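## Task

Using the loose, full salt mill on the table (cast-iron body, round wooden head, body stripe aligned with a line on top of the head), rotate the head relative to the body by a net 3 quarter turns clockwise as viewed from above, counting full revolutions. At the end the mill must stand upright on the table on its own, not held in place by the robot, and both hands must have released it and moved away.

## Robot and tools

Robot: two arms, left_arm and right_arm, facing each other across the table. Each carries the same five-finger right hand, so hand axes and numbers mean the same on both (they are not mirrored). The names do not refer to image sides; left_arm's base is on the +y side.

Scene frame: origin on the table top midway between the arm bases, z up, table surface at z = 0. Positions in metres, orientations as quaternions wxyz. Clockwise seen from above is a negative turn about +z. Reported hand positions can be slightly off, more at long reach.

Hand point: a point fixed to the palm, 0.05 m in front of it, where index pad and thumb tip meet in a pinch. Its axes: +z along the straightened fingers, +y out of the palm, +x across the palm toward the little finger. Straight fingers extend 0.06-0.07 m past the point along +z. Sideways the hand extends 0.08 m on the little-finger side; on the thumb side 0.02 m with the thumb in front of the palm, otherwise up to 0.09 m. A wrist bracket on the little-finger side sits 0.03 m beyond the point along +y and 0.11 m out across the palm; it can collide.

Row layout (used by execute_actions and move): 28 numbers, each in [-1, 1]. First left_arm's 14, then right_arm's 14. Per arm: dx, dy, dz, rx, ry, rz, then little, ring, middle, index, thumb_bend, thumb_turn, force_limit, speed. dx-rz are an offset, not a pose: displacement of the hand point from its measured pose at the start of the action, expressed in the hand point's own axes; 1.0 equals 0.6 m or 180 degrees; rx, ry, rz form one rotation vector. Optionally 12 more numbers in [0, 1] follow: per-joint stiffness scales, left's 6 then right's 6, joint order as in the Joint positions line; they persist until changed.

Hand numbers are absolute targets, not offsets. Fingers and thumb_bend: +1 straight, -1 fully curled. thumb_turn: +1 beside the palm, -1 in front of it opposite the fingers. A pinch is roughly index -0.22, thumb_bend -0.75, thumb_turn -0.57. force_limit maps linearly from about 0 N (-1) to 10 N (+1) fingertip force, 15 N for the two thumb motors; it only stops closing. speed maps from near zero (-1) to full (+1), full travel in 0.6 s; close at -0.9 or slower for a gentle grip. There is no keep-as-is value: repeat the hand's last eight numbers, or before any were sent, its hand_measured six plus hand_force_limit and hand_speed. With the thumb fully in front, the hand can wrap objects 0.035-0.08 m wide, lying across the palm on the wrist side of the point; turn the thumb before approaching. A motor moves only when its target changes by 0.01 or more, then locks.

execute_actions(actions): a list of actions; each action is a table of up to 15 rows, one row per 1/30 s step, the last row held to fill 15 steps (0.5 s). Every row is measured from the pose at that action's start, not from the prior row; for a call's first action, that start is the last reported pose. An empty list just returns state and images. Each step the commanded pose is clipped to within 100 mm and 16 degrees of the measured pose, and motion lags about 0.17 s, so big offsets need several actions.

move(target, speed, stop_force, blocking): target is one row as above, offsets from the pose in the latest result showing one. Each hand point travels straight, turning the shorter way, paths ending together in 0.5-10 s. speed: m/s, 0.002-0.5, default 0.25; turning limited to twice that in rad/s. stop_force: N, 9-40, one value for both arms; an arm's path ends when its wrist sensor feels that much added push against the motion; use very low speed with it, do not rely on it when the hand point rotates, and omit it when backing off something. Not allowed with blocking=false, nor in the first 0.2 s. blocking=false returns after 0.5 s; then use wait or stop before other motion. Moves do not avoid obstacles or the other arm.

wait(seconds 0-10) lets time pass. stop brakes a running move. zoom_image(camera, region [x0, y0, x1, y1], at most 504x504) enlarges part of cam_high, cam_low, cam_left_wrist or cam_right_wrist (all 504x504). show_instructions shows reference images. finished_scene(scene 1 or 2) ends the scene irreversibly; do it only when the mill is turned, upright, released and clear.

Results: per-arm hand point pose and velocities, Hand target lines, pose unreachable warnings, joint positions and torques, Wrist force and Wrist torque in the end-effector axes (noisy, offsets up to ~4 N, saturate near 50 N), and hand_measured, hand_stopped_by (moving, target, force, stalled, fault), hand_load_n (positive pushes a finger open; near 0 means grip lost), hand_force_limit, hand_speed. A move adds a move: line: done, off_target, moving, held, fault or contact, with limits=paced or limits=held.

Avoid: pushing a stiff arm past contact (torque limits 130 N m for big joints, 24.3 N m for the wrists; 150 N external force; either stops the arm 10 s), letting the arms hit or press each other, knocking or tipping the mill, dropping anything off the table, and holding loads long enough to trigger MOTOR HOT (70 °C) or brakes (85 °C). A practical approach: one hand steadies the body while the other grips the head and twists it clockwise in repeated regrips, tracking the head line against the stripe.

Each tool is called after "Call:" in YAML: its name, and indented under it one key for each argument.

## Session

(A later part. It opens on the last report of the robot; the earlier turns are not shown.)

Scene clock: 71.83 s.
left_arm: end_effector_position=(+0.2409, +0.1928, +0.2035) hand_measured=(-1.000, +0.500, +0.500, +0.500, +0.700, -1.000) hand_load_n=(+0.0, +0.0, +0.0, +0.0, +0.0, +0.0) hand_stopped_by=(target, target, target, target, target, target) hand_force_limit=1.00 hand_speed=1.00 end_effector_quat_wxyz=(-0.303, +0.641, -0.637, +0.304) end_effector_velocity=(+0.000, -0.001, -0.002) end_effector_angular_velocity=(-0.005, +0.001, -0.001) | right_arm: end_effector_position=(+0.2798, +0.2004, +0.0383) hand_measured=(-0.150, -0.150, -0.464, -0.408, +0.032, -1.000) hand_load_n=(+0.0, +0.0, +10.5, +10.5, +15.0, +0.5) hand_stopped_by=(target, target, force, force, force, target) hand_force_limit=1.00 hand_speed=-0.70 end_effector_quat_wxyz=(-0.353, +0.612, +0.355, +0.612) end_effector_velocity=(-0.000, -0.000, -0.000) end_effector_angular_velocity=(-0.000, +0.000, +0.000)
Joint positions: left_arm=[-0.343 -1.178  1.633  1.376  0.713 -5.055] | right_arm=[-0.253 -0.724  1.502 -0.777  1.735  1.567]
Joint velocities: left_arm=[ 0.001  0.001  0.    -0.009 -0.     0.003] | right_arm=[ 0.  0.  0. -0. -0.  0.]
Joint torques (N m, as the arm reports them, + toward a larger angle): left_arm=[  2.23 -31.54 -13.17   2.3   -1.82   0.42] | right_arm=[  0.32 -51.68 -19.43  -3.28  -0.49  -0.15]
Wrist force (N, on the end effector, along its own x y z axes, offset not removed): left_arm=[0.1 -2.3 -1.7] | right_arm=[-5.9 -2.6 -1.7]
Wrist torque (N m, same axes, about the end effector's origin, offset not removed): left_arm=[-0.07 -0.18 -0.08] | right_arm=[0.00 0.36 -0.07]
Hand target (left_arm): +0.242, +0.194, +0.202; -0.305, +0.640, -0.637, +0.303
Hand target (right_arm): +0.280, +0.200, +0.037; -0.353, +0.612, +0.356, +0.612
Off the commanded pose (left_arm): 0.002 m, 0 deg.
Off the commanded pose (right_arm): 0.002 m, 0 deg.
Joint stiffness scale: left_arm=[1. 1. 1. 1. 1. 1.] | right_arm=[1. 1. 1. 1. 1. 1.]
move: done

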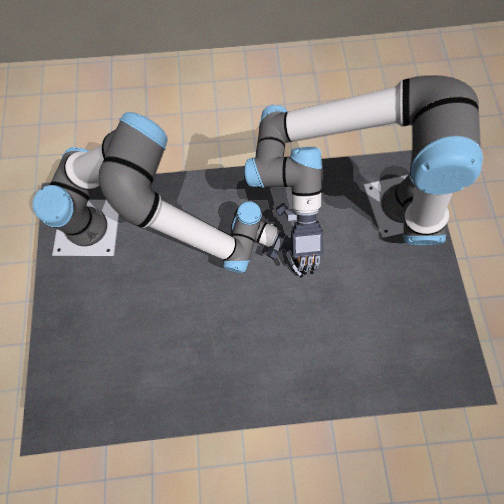

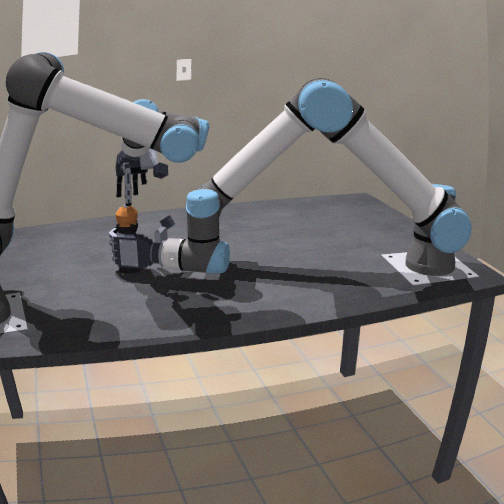

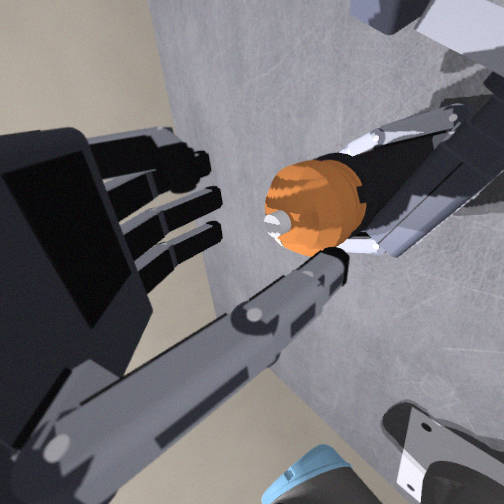

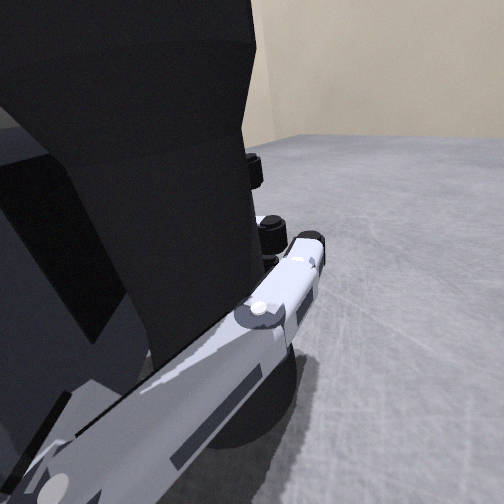

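Call:
move:
  target: [0,0.065,0.06,0,0,0,-1,0.5,0.5,0.5,0.7,-1,1,1,-0.004,0,0,0,0,0,-0.15,-0.15,-0.9,-0.9,-0.9,-1,1,-0.7]
  speed: 0.05

Call:
zoom_image:
  camera: "cam_low"
  region: [85,170,185,280]

Scene clock: 78.87 s.
left_arm: end_effector_position=(+0.2430, +0.1913, +0.1519) hand_measured=(-1.000, +0.500, +0.500, +0.500, +0.700, -1.000) hand_load_n=(+0.0, +0.0, +0.0, +0.0, +0.0, +0.0) hand_stopped_by=(target, target, target, target, target, target) hand_force_limit=1.00 hand_speed=1.00 end_effector_quat_wxyz=(-0.301, +0.641, -0.637, +0.305) end_effector_velocity=(-0.000, -0.002, -0.001) end_effector_angular_velocity=(-0.010, +0.002, -0.000) | right_arm: end_effector_position=(+0.2799, +0.2006, +0.0378) hand_measured=(-0.150, -0.150, -0.464, -0.408, +0.032, -1.000) hand_load_n=(+0.0, +0.0, +11.0, +10.5, +15.0, -0.5) hand_stopped_by=(target, target, force, force, force, target) hand_force_limit=1.00 hand_speed=-0.70 end_effector_quat_wxyz=(-0.353, +0.611, +0.355, +0.613) end_effector_velocity=(+0.000, +0.000, +0.000) end_effector_angular_velocity=(+0.000, -0.000, -0.000)
Joint positions: left_arm=[-0.337 -1.118  1.688  1.248  0.712 -5.045] | right_arm=[-0.253 -0.723  1.502 -0.781  1.735  1.567]
Joint velocities: left_arm=[ 0.001 -0.001 -0.    -0.01  -0.     0.001] | right_arm=[-0. -0. -0. -0. -0. -0.]
Joint torques (N m, as the arm reports them, + toward a larger angle): left_arm=[  1.92 -32.67 -11.22   2.23  -1.95   0.23] | right_arm=[  0.72 -46.45 -16.65  -1.95  -0.26  -0.16]
Wrist force (N, on the end effector, along its own x y z axes, offset not removed): left_arm=[3.0 -2.1 -0.8] | right_arm=[0.3 -3.2 -2.6]
Wrist torque (N m, same axes, about the end effector's origin, offset not removed): left_arm=[-0.24 -0.47 -0.09] | right_arm=[-0.10 -0.25 0.39]
Hand target (left_arm): +0.244, +0.193, +0.151; -0.303, +0.641, -0.637, +0.304
Hand target (right_arm): +0.280, +0.200, +0.036; -0.353, +0.612, +0.355, +0.612
Off the commanded pose (left_arm): 0.002 m, 0 deg.
Off the commanded pose (right_arm): 0.002 m, 0 deg.
Joint stiffness scale: left_arm=[1. 1. 1. 1. 1. 1.] | right_arm=[1. 1. 1. 1. 1. 1.]
move: done

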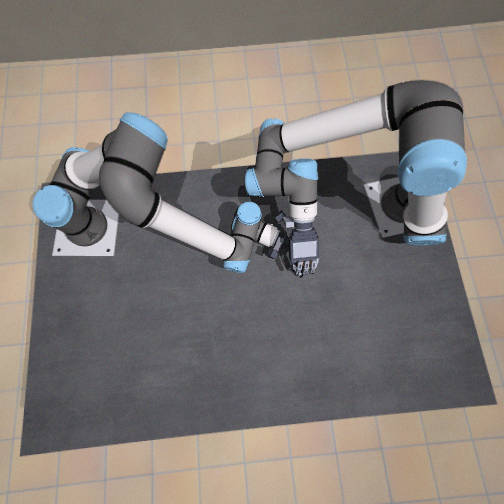

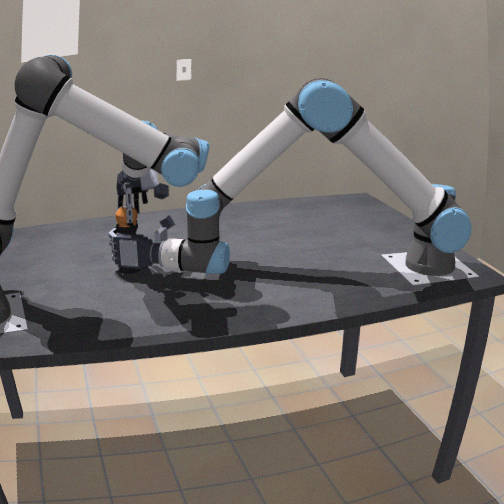

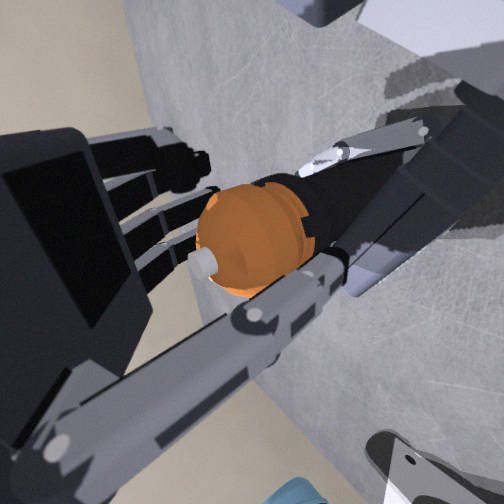

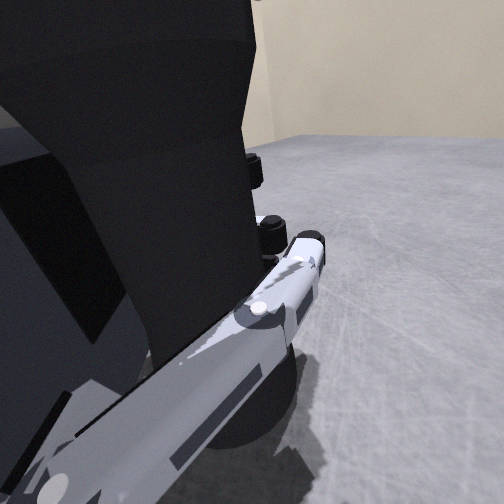

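Region (85, 170, 185, 280) of cam_low's 504x504 image, scaled by 4.582, with more detail than that image has; it fills the left 458 columns of this view, and the rest is white.

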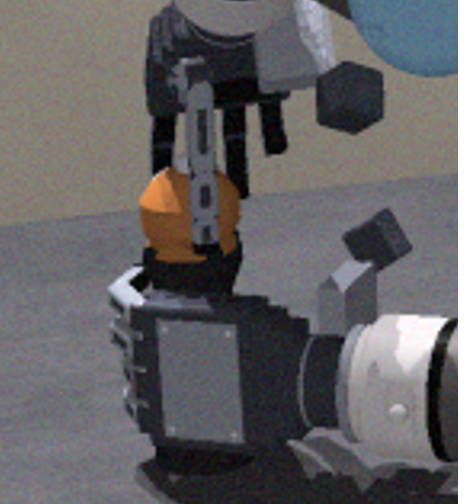

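Call:
move:
  target: [-0.006,0,0.002,0,0,0,-1,-0.6,-0.6,-0.6,-0.6,-1,-0.5,-0.6,0,0,0,0,0,0,-0.15,-0.15,-0.9,-0.9,-0.9,-1,1,-0.7]

Call:
zoom_image:
  camera: "cam_low"
  region: [85,170,185,280]

Call:
move:
  target: [0.007,-0.011,0.015,0,0.26,0.208,-1,-0.6,-0.8,-0.8,-0.8,-1,1,1,0,0,0,0,0,0,-0.15,-0.15,-0.9,-0.9,-0.9,-1,1,-0.7]
  speed: 0.15

Call:
zoom_image:
  camera: "cam_low"
  region: [85,170,185,280]

Scene clock: 90.83 s.
left_arm: end_effector_position=(+0.2439, +0.1934, +0.1509) hand_measured=(-1.000, +0.060, +0.280, +0.260, +0.316, -1.000) hand_load_n=(+0.0, +4.0, +0.0, +1.0, +4.0, +0.5) hand_stopped_by=(target, force, force, force, force, target) hand_force_limit=-0.50 hand_speed=-0.60 end_effector_quat_wxyz=(-0.301, +0.642, -0.636, +0.306) end_effector_velocity=(-0.000, -0.000, -0.001) end_effector_angular_velocity=(+0.001, -0.000, -0.000) | right_arm: end_effector_position=(+0.2791, +0.2010, +0.0378) hand_measured=(-0.150, -0.150, -0.464, -0.408, +0.032, -1.000) hand_load_n=(+0.0, +0.0, +11.0, +10.5, +14.5, -0.5) hand_stopped_by=(target, target, force, force, force, target) hand_force_limit=1.00 hand_speed=-0.70 end_effector_quat_wxyz=(-0.354, +0.611, +0.355, +0.613) end_effector_velocity=(-0.000, -0.000, -0.000) end_effector_angular_velocity=(-0.001, +0.000, +0.000)
Joint positions: left_arm=[-0.336 -1.121  1.697  1.241  0.711 -5.045] | right_arm=[-0.252 -0.723  1.502 -0.781  1.734  1.567]
Joint velocities: left_arm=[-0.     0.002  0.    -0.     0.     0.   ] | right_arm=[ 0.  0.  0. -0. -0.  0.]
Joint torques (N m, as the arm reports them, + toward a larger angle): left_arm=[ -1.02 -35.95 -11.04   2.73  -0.83   0.21] | right_arm=[ -0.15 -48.22 -17.01  -1.7   -0.11   0.11]
Wrist force (N, on the end effector, along its own x y z axes, offset not removed): left_arm=[3.1 1.2 3.4] | right_arm=[-1.1 -5.7 1.5]
Wrist torque (N m, same axes, about the end effector's origin, offset not removed): left_arm=[0.33 -0.27 0.16] | right_arm=[-0.48 -0.14 0.07]
Hand target (left_arm): +0.244, +0.195, +0.151; -0.301, +0.641, -0.637, +0.305
Hand target (right_arm): +0.280, +0.201, +0.038; -0.353, +0.611, +0.355, +0.613
Off the commanded pose (left_arm): 0.002 m, 0 deg.
Off the commanded pose (right_arm): 0.001 m, 0 deg.
Joint stiffness scale: left_arm=[1. 1. 1. 1. 1. 1.] | right_arm=[1. 1. 1. 1. 1. 1.]
move: done

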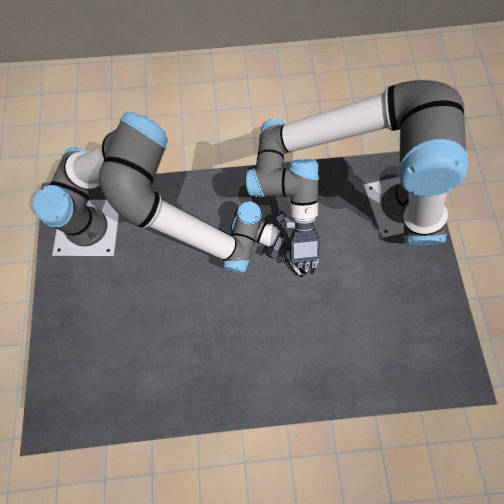

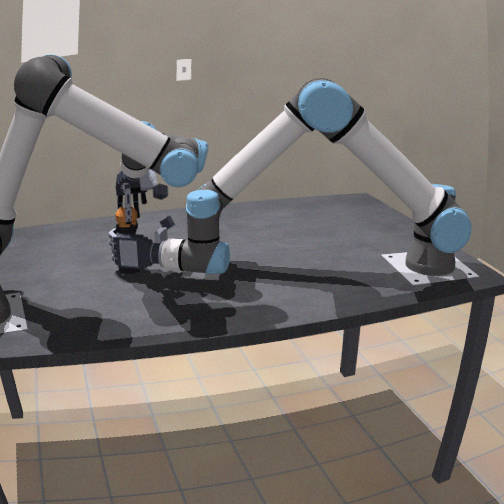

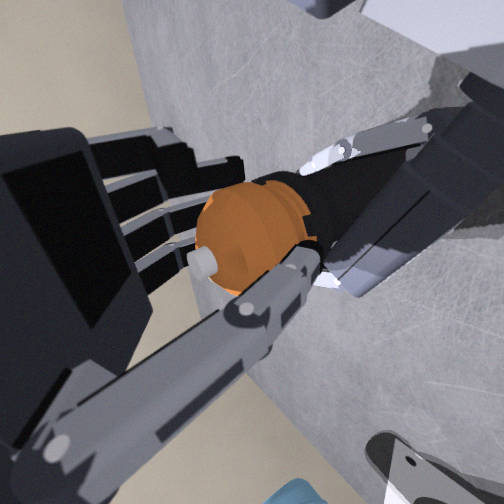

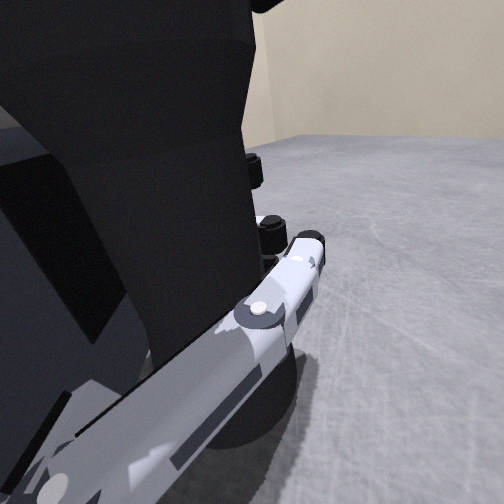

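Region (85, 170, 185, 280) of cam_low's 504x504 image, scaled by 4.582, with more detail than that image has; it fills the left 458 columns of this view, and the rest is white.

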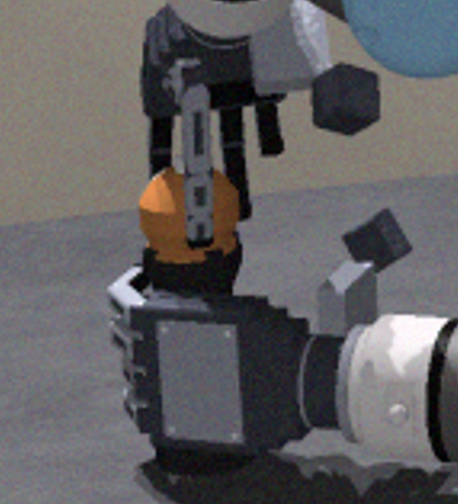

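Scene clock: 94.83 s.
left_arm: end_effector_position=(+0.2550, +0.1880, +0.1516) hand_measured=(-1.000, +0.058, +0.224, +0.210, +0.300, -1.000) hand_load_n=(+0.0, +0.5, +10.5, +8.5, +20.0, -4.5) hand_stopped_by=(target, force, force, force, force, target) hand_force_limit=1.00 hand_speed=1.00 end_effector_quat_wxyz=(-0.108, +0.240, -0.867, +0.422) end_effector_velocity=(-0.000, -0.000, -0.001) end_effector_angular_velocity=(+0.004, +0.001, -0.017) | right_arm: end_effector_position=(+0.2783, +0.2012, +0.0379) hand_measured=(-0.150, -0.150, -0.464, -0.408, +0.032, -1.000) hand_load_n=(+0.0, +0.0, +11.0, +10.0, +14.0, -1.0) hand_stopped_by=(target, target, force, force, force, target) hand_force_limit=1.00 hand_speed=-0.70 end_effector_quat_wxyz=(-0.354, +0.611, +0.356, +0.613) end_effector_velocity=(+0.000, -0.000, +0.000) end_effector_angular_velocity=(+0.000, -0.000, -0.000)
Joint positions: left_arm=[-0.225 -1.596  2.021  0.347  1.097 -3.578] | right_arm=[-0.251 -0.723  1.502 -0.781  1.734  1.567]
Joint velocities: left_arm=[ 0.007 -0.001  0.    -0.003  0.018  0.018] | right_arm=[-0.    -0.001  0.     0.    -0.     0.   ]
Joint torques (N m, as the arm reports them, + toward a larger angle): left_arm=[ -0.9  -19.88 -16.61   0.1   -0.31   0.48] | right_arm=[  0.02 -48.32 -17.23  -1.7   -0.28   0.1 ]
Wrist force (N, on the end effector, along its own x y z axes, offset not removed): left_arm=[2.8 -2.7 3.9] | right_arm=[2.3 -2.4 -3.9]
Wrist torque (N m, same axes, about the end effector's origin, offset not removed): left_arm=[-0.96 -0.81 -0.07] | right_arm=[-0.41 -0.47 0.40]
Hand target (left_arm): +0.255, +0.189, +0.151; +0.108, -0.239, +0.868, -0.421
Hand target (right_arm): +0.279, +0.201, +0.038; -0.354, +0.611, +0.355, +0.613
Off the commanded pose (left_arm): 0.002 m, 0 deg.
Off the commanded pose (right_arm): 0.001 m, 0 deg.
Joint stiffness scale: left_arm=[1. 1. 1. 1. 1. 1.] | right_arm=[1. 1. 1. 1. 1. 1.]
move: done

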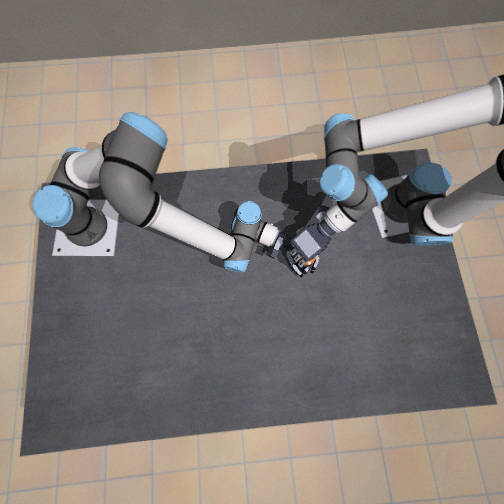

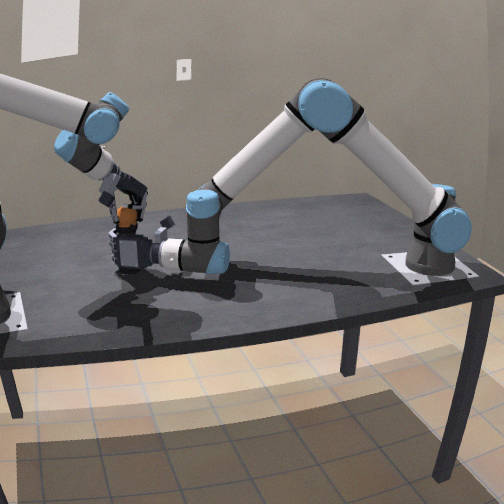

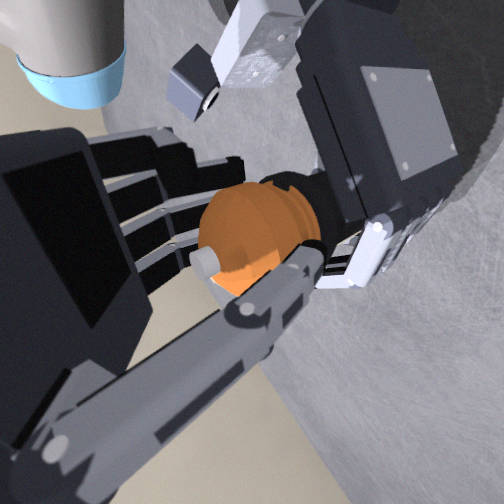

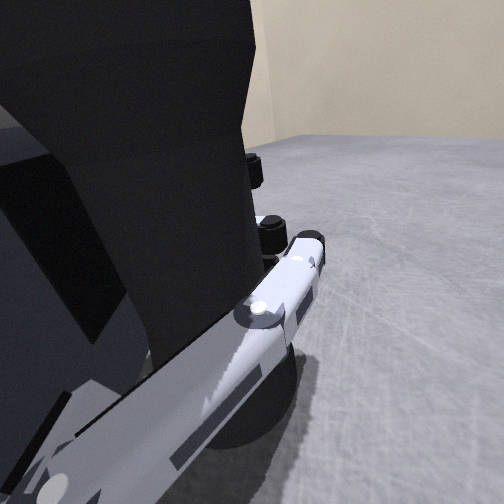

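Region (85, 170, 185, 280) of cam_low's 504x504 image, scaled by 4.582, with more detail than that image has; it fills the left 458 columns of this view, and the rest is white.

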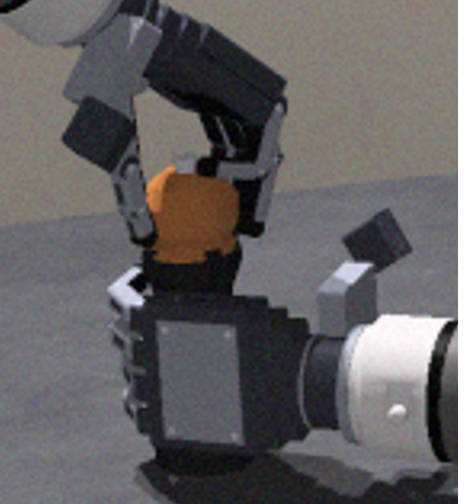

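Call:
move:
  target: [0.008,-0.010,0.0135,0,0.26,0.208,-1,-0.6,-0.7,-0.7,-0.7,-1,1,1,0,0,0,0,0,0,-0.15,-0.15,-0.9,-0.9,-0.9,-1,1,-0.7]
  speed: 0.17

Call:
move:
  target: [0.013,-0.012,0.015,0,0.347,0.277,-1,-0.6,-0.8,-0.8,-0.8,-1,1,1,0,0,0,0,0,0,-0.15,-0.15,-0.9,-0.9,-0.9,-1,1,-0.7]
  speed: 0.17

Call:
zoom_image:
  camera: "cam_low"
  region: [85,170,185,280]

Call:
move:
  target: [0.027,0.012,-0.015,0,-0.477,-0.381,-1,0.5,0.5,0.5,0.7,-1,1,1,0,0,0,0,0,0,-0.15,-0.15,-0.9,-0.9,-0.9,-1,1,-0.7]
  speed: 0.4

Call:
zoom_image:
  camera: "cam_low"
  region: [85,170,185,280]

Scene clock: 110.47 s.
left_arm: end_effector_position=(+0.2553, +0.1768, +0.1510) hand_measured=(-1.000, +0.058, +0.224, +0.202, +0.300, -1.000) hand_load_n=(+0.0, +0.5, +9.5, +12.0, +20.0, -4.0) hand_stopped_by=(target, force, force, force, force, target) hand_force_limit=1.00 hand_speed=1.00 end_effector_quat_wxyz=(-0.112, +0.227, +0.869, -0.426) end_effector_velocity=(-0.001, +0.000, +0.000) end_effector_angular_velocity=(+0.002, -0.003, -0.018) | right_arm: end_effector_position=(+0.2783, +0.2012, +0.0379) hand_measured=(-0.150, -0.150, -0.464, -0.408, +0.032, -1.000) hand_load_n=(+0.0, +0.0, +12.0, +10.0, +14.0, -2.0) hand_stopped_by=(target, target, force, force, force, target) hand_force_limit=1.00 hand_speed=-0.70 end_effector_quat_wxyz=(-0.354, +0.611, +0.356, +0.613) end_effector_velocity=(-0.000, -0.000, +0.000) end_effector_angular_velocity=(+0.000, -0.000, +0.000)
Joint positions: left_arm=[ 0.287 -1.394  1.836  0.469  2.255 -2.46 ] | right_arm=[-0.251 -0.723  1.502 -0.781  1.734  1.567]
Joint velocities: left_arm=[ 0.003  0.007 -0.006  0.015  0.01   0.024] | right_arm=[ 0. -0.  0. -0.  0. -0.]
Joint torques (N m, as the arm reports them, + toward a larger angle): left_arm=[  2.25 -23.64 -19.19   1.62   0.76   0.34] | right_arm=[  1.02 -47.63 -17.46  -1.83  -0.36   0.02]
Wrist force (N, on the end effector, along its own x y z axes, offset not removed): left_arm=[1.5 -3.2 0.2] | right_arm=[-0.6 -1.9 0.7]
Wrist torque (N m, same axes, about the end effector's origin, offset not removed): left_arm=[-0.10 -0.57 -0.07] | right_arm=[-0.13 -0.19 0.03]
Hand target (left_arm): +0.256, +0.177, +0.151; -0.113, +0.227, +0.869, -0.425
Hand target (right_arm): +0.278, +0.201, +0.038; -0.354, +0.611, +0.356, +0.613
Off the commanded pose (left_arm): 0.001 m, 0 deg.
Off the commanded pose (right_arm): 0.000 m, 0 deg.
Joint stiffness scale: left_arm=[1. 1. 1. 1. 1. 1.] | right_arm=[1. 1. 1. 1. 1. 1.]
move: done

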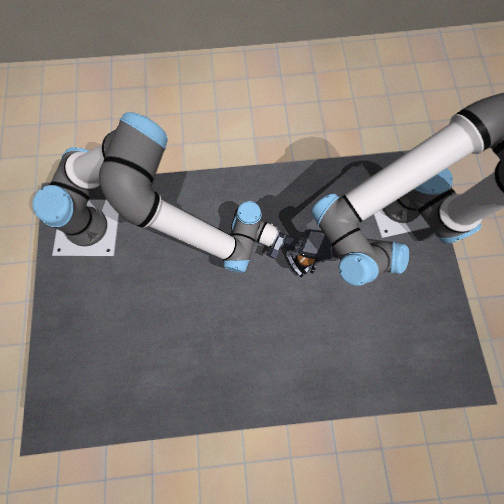

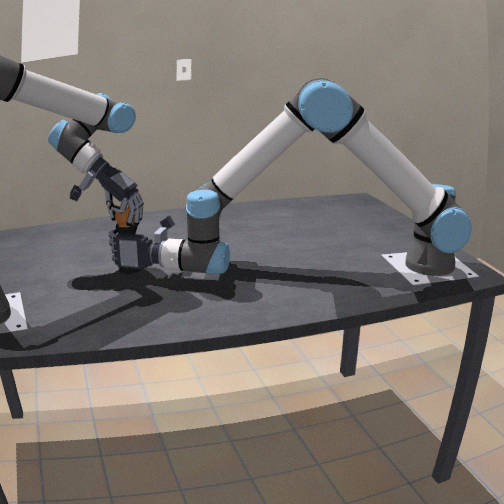

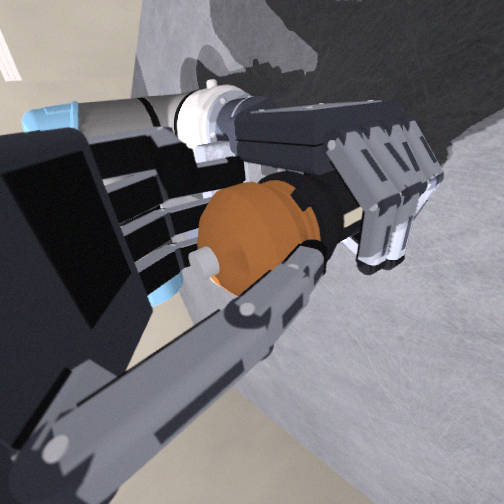

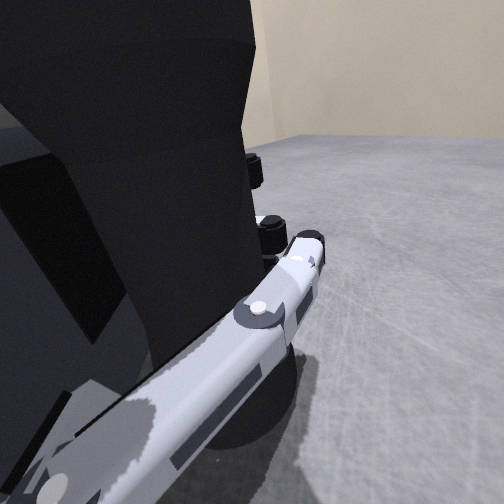

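Scene clock: 115.10 s.
left_arm: end_effector_position=(+0.2418, +0.1718, +0.1511) hand_measured=(-1.000, +0.058, +0.218, +0.202, +0.300, -1.000) hand_load_n=(+0.0, +0.0, +11.5, +11.5, +20.5, -3.5) hand_stopped_by=(target, force, force, force, force, target) hand_force_limit=1.00 hand_speed=1.00 end_effector_quat_wxyz=(-0.353, +0.735, +0.519, -0.258) end_effector_velocity=(-0.000, +0.000, -0.000) end_effector_angular_velocity=(-0.001, +0.002, -0.015) | right_arm: end_effector_position=(+0.2790, +0.2009, +0.0379) hand_measured=(-0.150, -0.150, -0.464, -0.408, +0.032, -1.000) hand_load_n=(+0.0, +0.0, +11.0, +10.0, +14.5, +0.0) hand_stopped_by=(target, target, force, force, force, target) hand_force_limit=1.00 hand_speed=-0.70 end_effector_quat_wxyz=(-0.354, +0.611, +0.355, +0.613) end_effector_velocity=(-0.000, +0.000, +0.000) end_effector_angular_velocity=(+0.000, -0.000, +0.000)
Joint positions: left_arm=[ 0.314 -0.823  1.322  1.794  2.174 -0.555] | right_arm=[-0.251 -0.723  1.502 -0.781  1.735  1.567]
Joint velocities: left_arm=[-0.002  0.003 -0.003  0.008 -0.007  0.014] | right_arm=[ 0.    -0.001  0.     0.     0.    -0.   ]
Joint torques (N m, as the arm reports them, + toward a larger angle): left_arm=[  0.96 -43.   -17.92   2.39  -0.68   0.04] | right_arm=[  1.4  -48.17 -16.84  -1.8   -0.67   0.01]
Wrist force (N, on the end effector, along its own x y z axes, offset not removed): left_arm=[6.8 0.4 3.8] | right_arm=[-4.7 1.9 -1.1]
Wrist torque (N m, same axes, about the end effector's origin, offset not removed): left_arm=[0.46 -1.51 0.33] | right_arm=[0.07 0.45 0.46]
Hand target (left_arm): +0.243, +0.171, +0.151; -0.352, +0.736, +0.518, -0.257
Hand target (right_arm): +0.278, +0.201, +0.038; -0.354, +0.611, +0.356, +0.613
Off the commanded pose (left_arm): 0.002 m, 0 deg.
Off the commanded pose (right_arm): 0.001 m, 0 deg.
Joint stiffness scale: left_arm=[1. 1. 1. 1. 1. 1.] | right_arm=[1. 1. 1. 1. 1. 1.]
move: done

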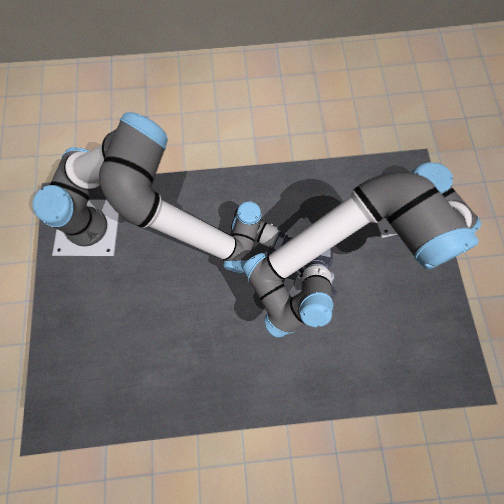

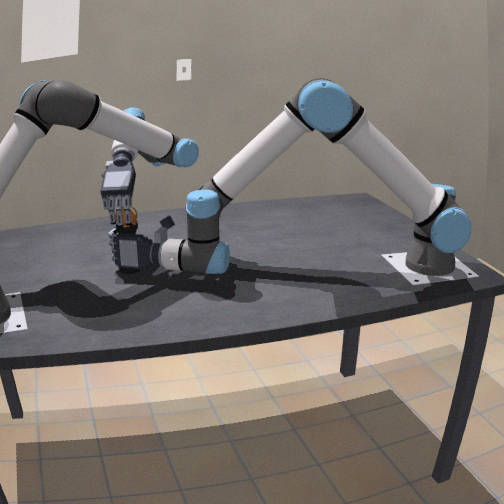

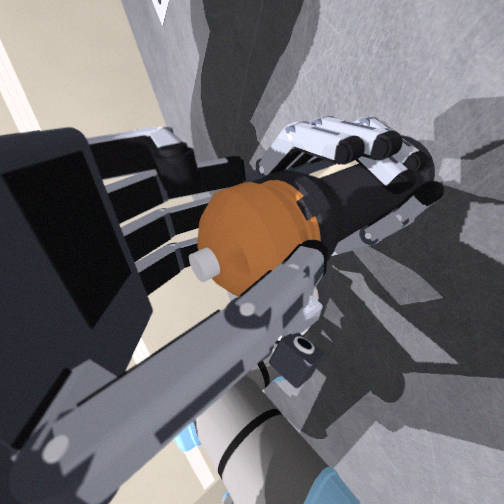

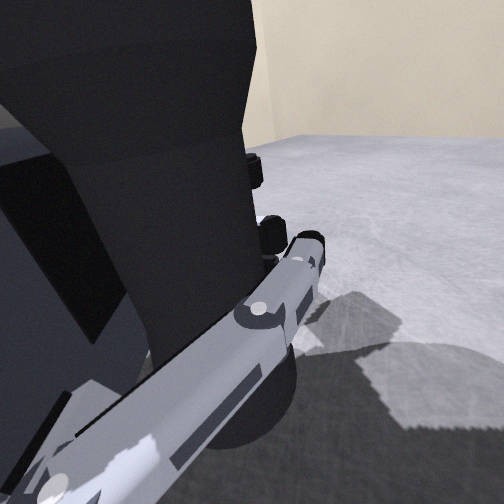

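Region (85, 170, 185, 280) of cam_low's 504x504 image, scaled by 4.582, with more detail than that image has; it fills the left 458 columns of this view, and the rest is white.

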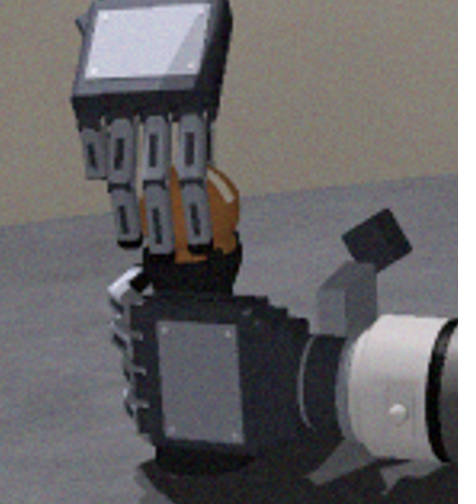

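Scene clock: 118.30 s.
left_arm: end_effector_position=(+0.2586, +0.1819, +0.1518) hand_measured=(-1.000, +0.500, +0.500, +0.500, +0.700, -1.000) hand_load_n=(+0.0, +0.0, +0.0, +0.0, +0.0, +0.0) hand_stopped_by=(target, target, target, target, target, target) hand_force_limit=1.00 hand_speed=1.00 end_effector_quat_wxyz=(-0.002, -0.009, +0.899, -0.438) end_effector_velocity=(+0.002, +0.001, +0.000) end_effector_angular_velocity=(+0.002, -0.005, +0.016) | right_arm: end_effector_position=(+0.2785, +0.2011, +0.0379) hand_measured=(-0.150, -0.150, -0.464, -0.408, +0.032, -1.000) hand_load_n=(+0.0, +0.0, +11.0, +10.5, +14.5, +0.0) hand_stopped_by=(target, target, force, force, force, target) hand_force_limit=1.00 hand_speed=-0.70 end_effector_quat_wxyz=(-0.354, +0.611, +0.356, +0.613) end_effector_velocity=(-0.000, +0.000, +0.000) end_effector_angular_velocity=(+0.000, -0.000, +0.000)
Joint positions: left_arm=[ 0.056 -1.597  2.005  0.263  1.711 -3.046] | right_arm=[-0.251 -0.723  1.502 -0.781  1.735  1.567]
Joint velocities: left_arm=[-0.004 -0.002  0.001  0.001 -0.019 -0.008] | right_arm=[ 0. -0. -0. -0. -0. -0.]
Joint torques (N m, as the arm reports them, + toward a larger angle): left_arm=[ -0.39 -17.9  -16.23  -0.14  -0.43  -0.35] | right_arm=[  0.17 -48.21 -16.83  -1.8   -0.21   0.06]
Wrist force (N, on the end effector, along its own x y z axes, offset not removed): left_arm=[1.0 -1.3 -2.6] | right_arm=[-3.2 0.4 -2.1]
Wrist torque (N m, same axes, about the end effector's origin, offset not removed): left_arm=[0.14 -0.29 -0.13] | right_arm=[0.42 0.32 0.15]
Hand target (left_arm): +0.258, +0.183, +0.151; -0.002, -0.009, +0.899, -0.438
Hand target (right_arm): +0.279, +0.201, +0.038; -0.354, +0.611, +0.355, +0.613
Off the commanded pose (left_arm): 0.002 m, 0 deg.
Off the commanded pose (right_arm): 0.001 m, 0 deg.
Joint stiffness scale: left_arm=[1. 1. 1. 1. 1. 1.] | right_arm=[1. 1. 1. 1. 1. 1.]
move: done

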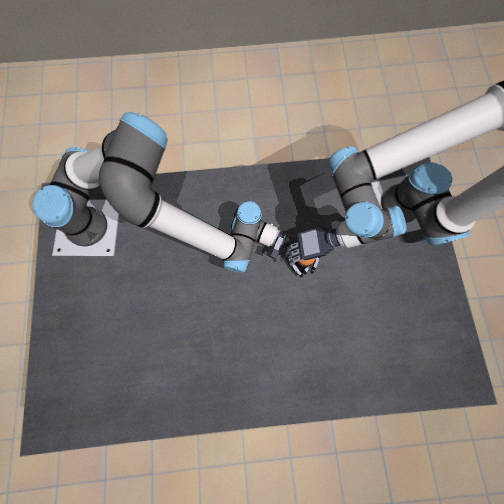

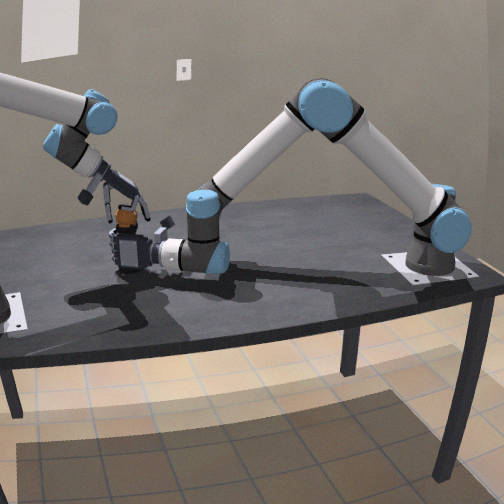

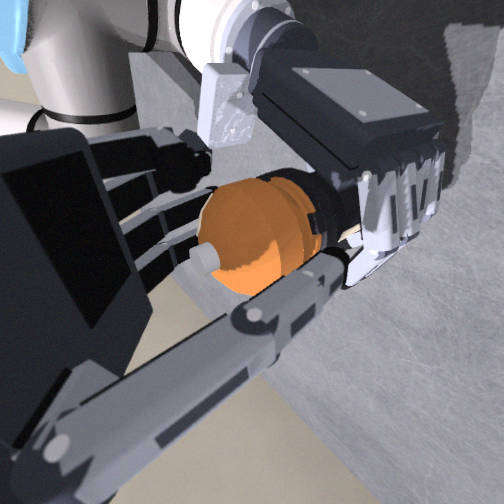

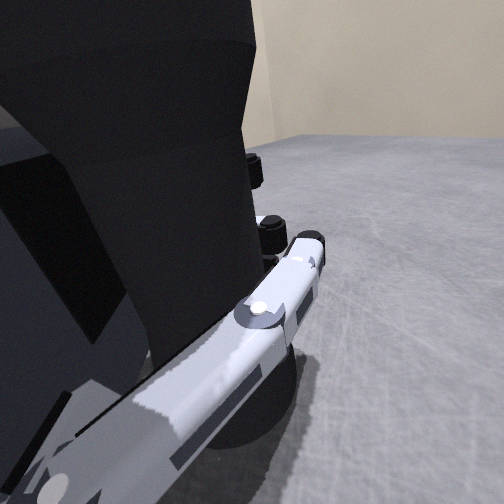

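Region (85, 170, 185, 280) of cam_low's 504x504 image, scaled by 4.582, with more detail than that image has; it fills the left 458 columns of this view, and the rest is white.

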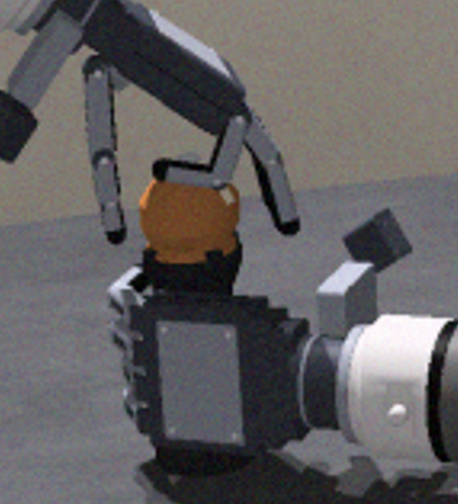

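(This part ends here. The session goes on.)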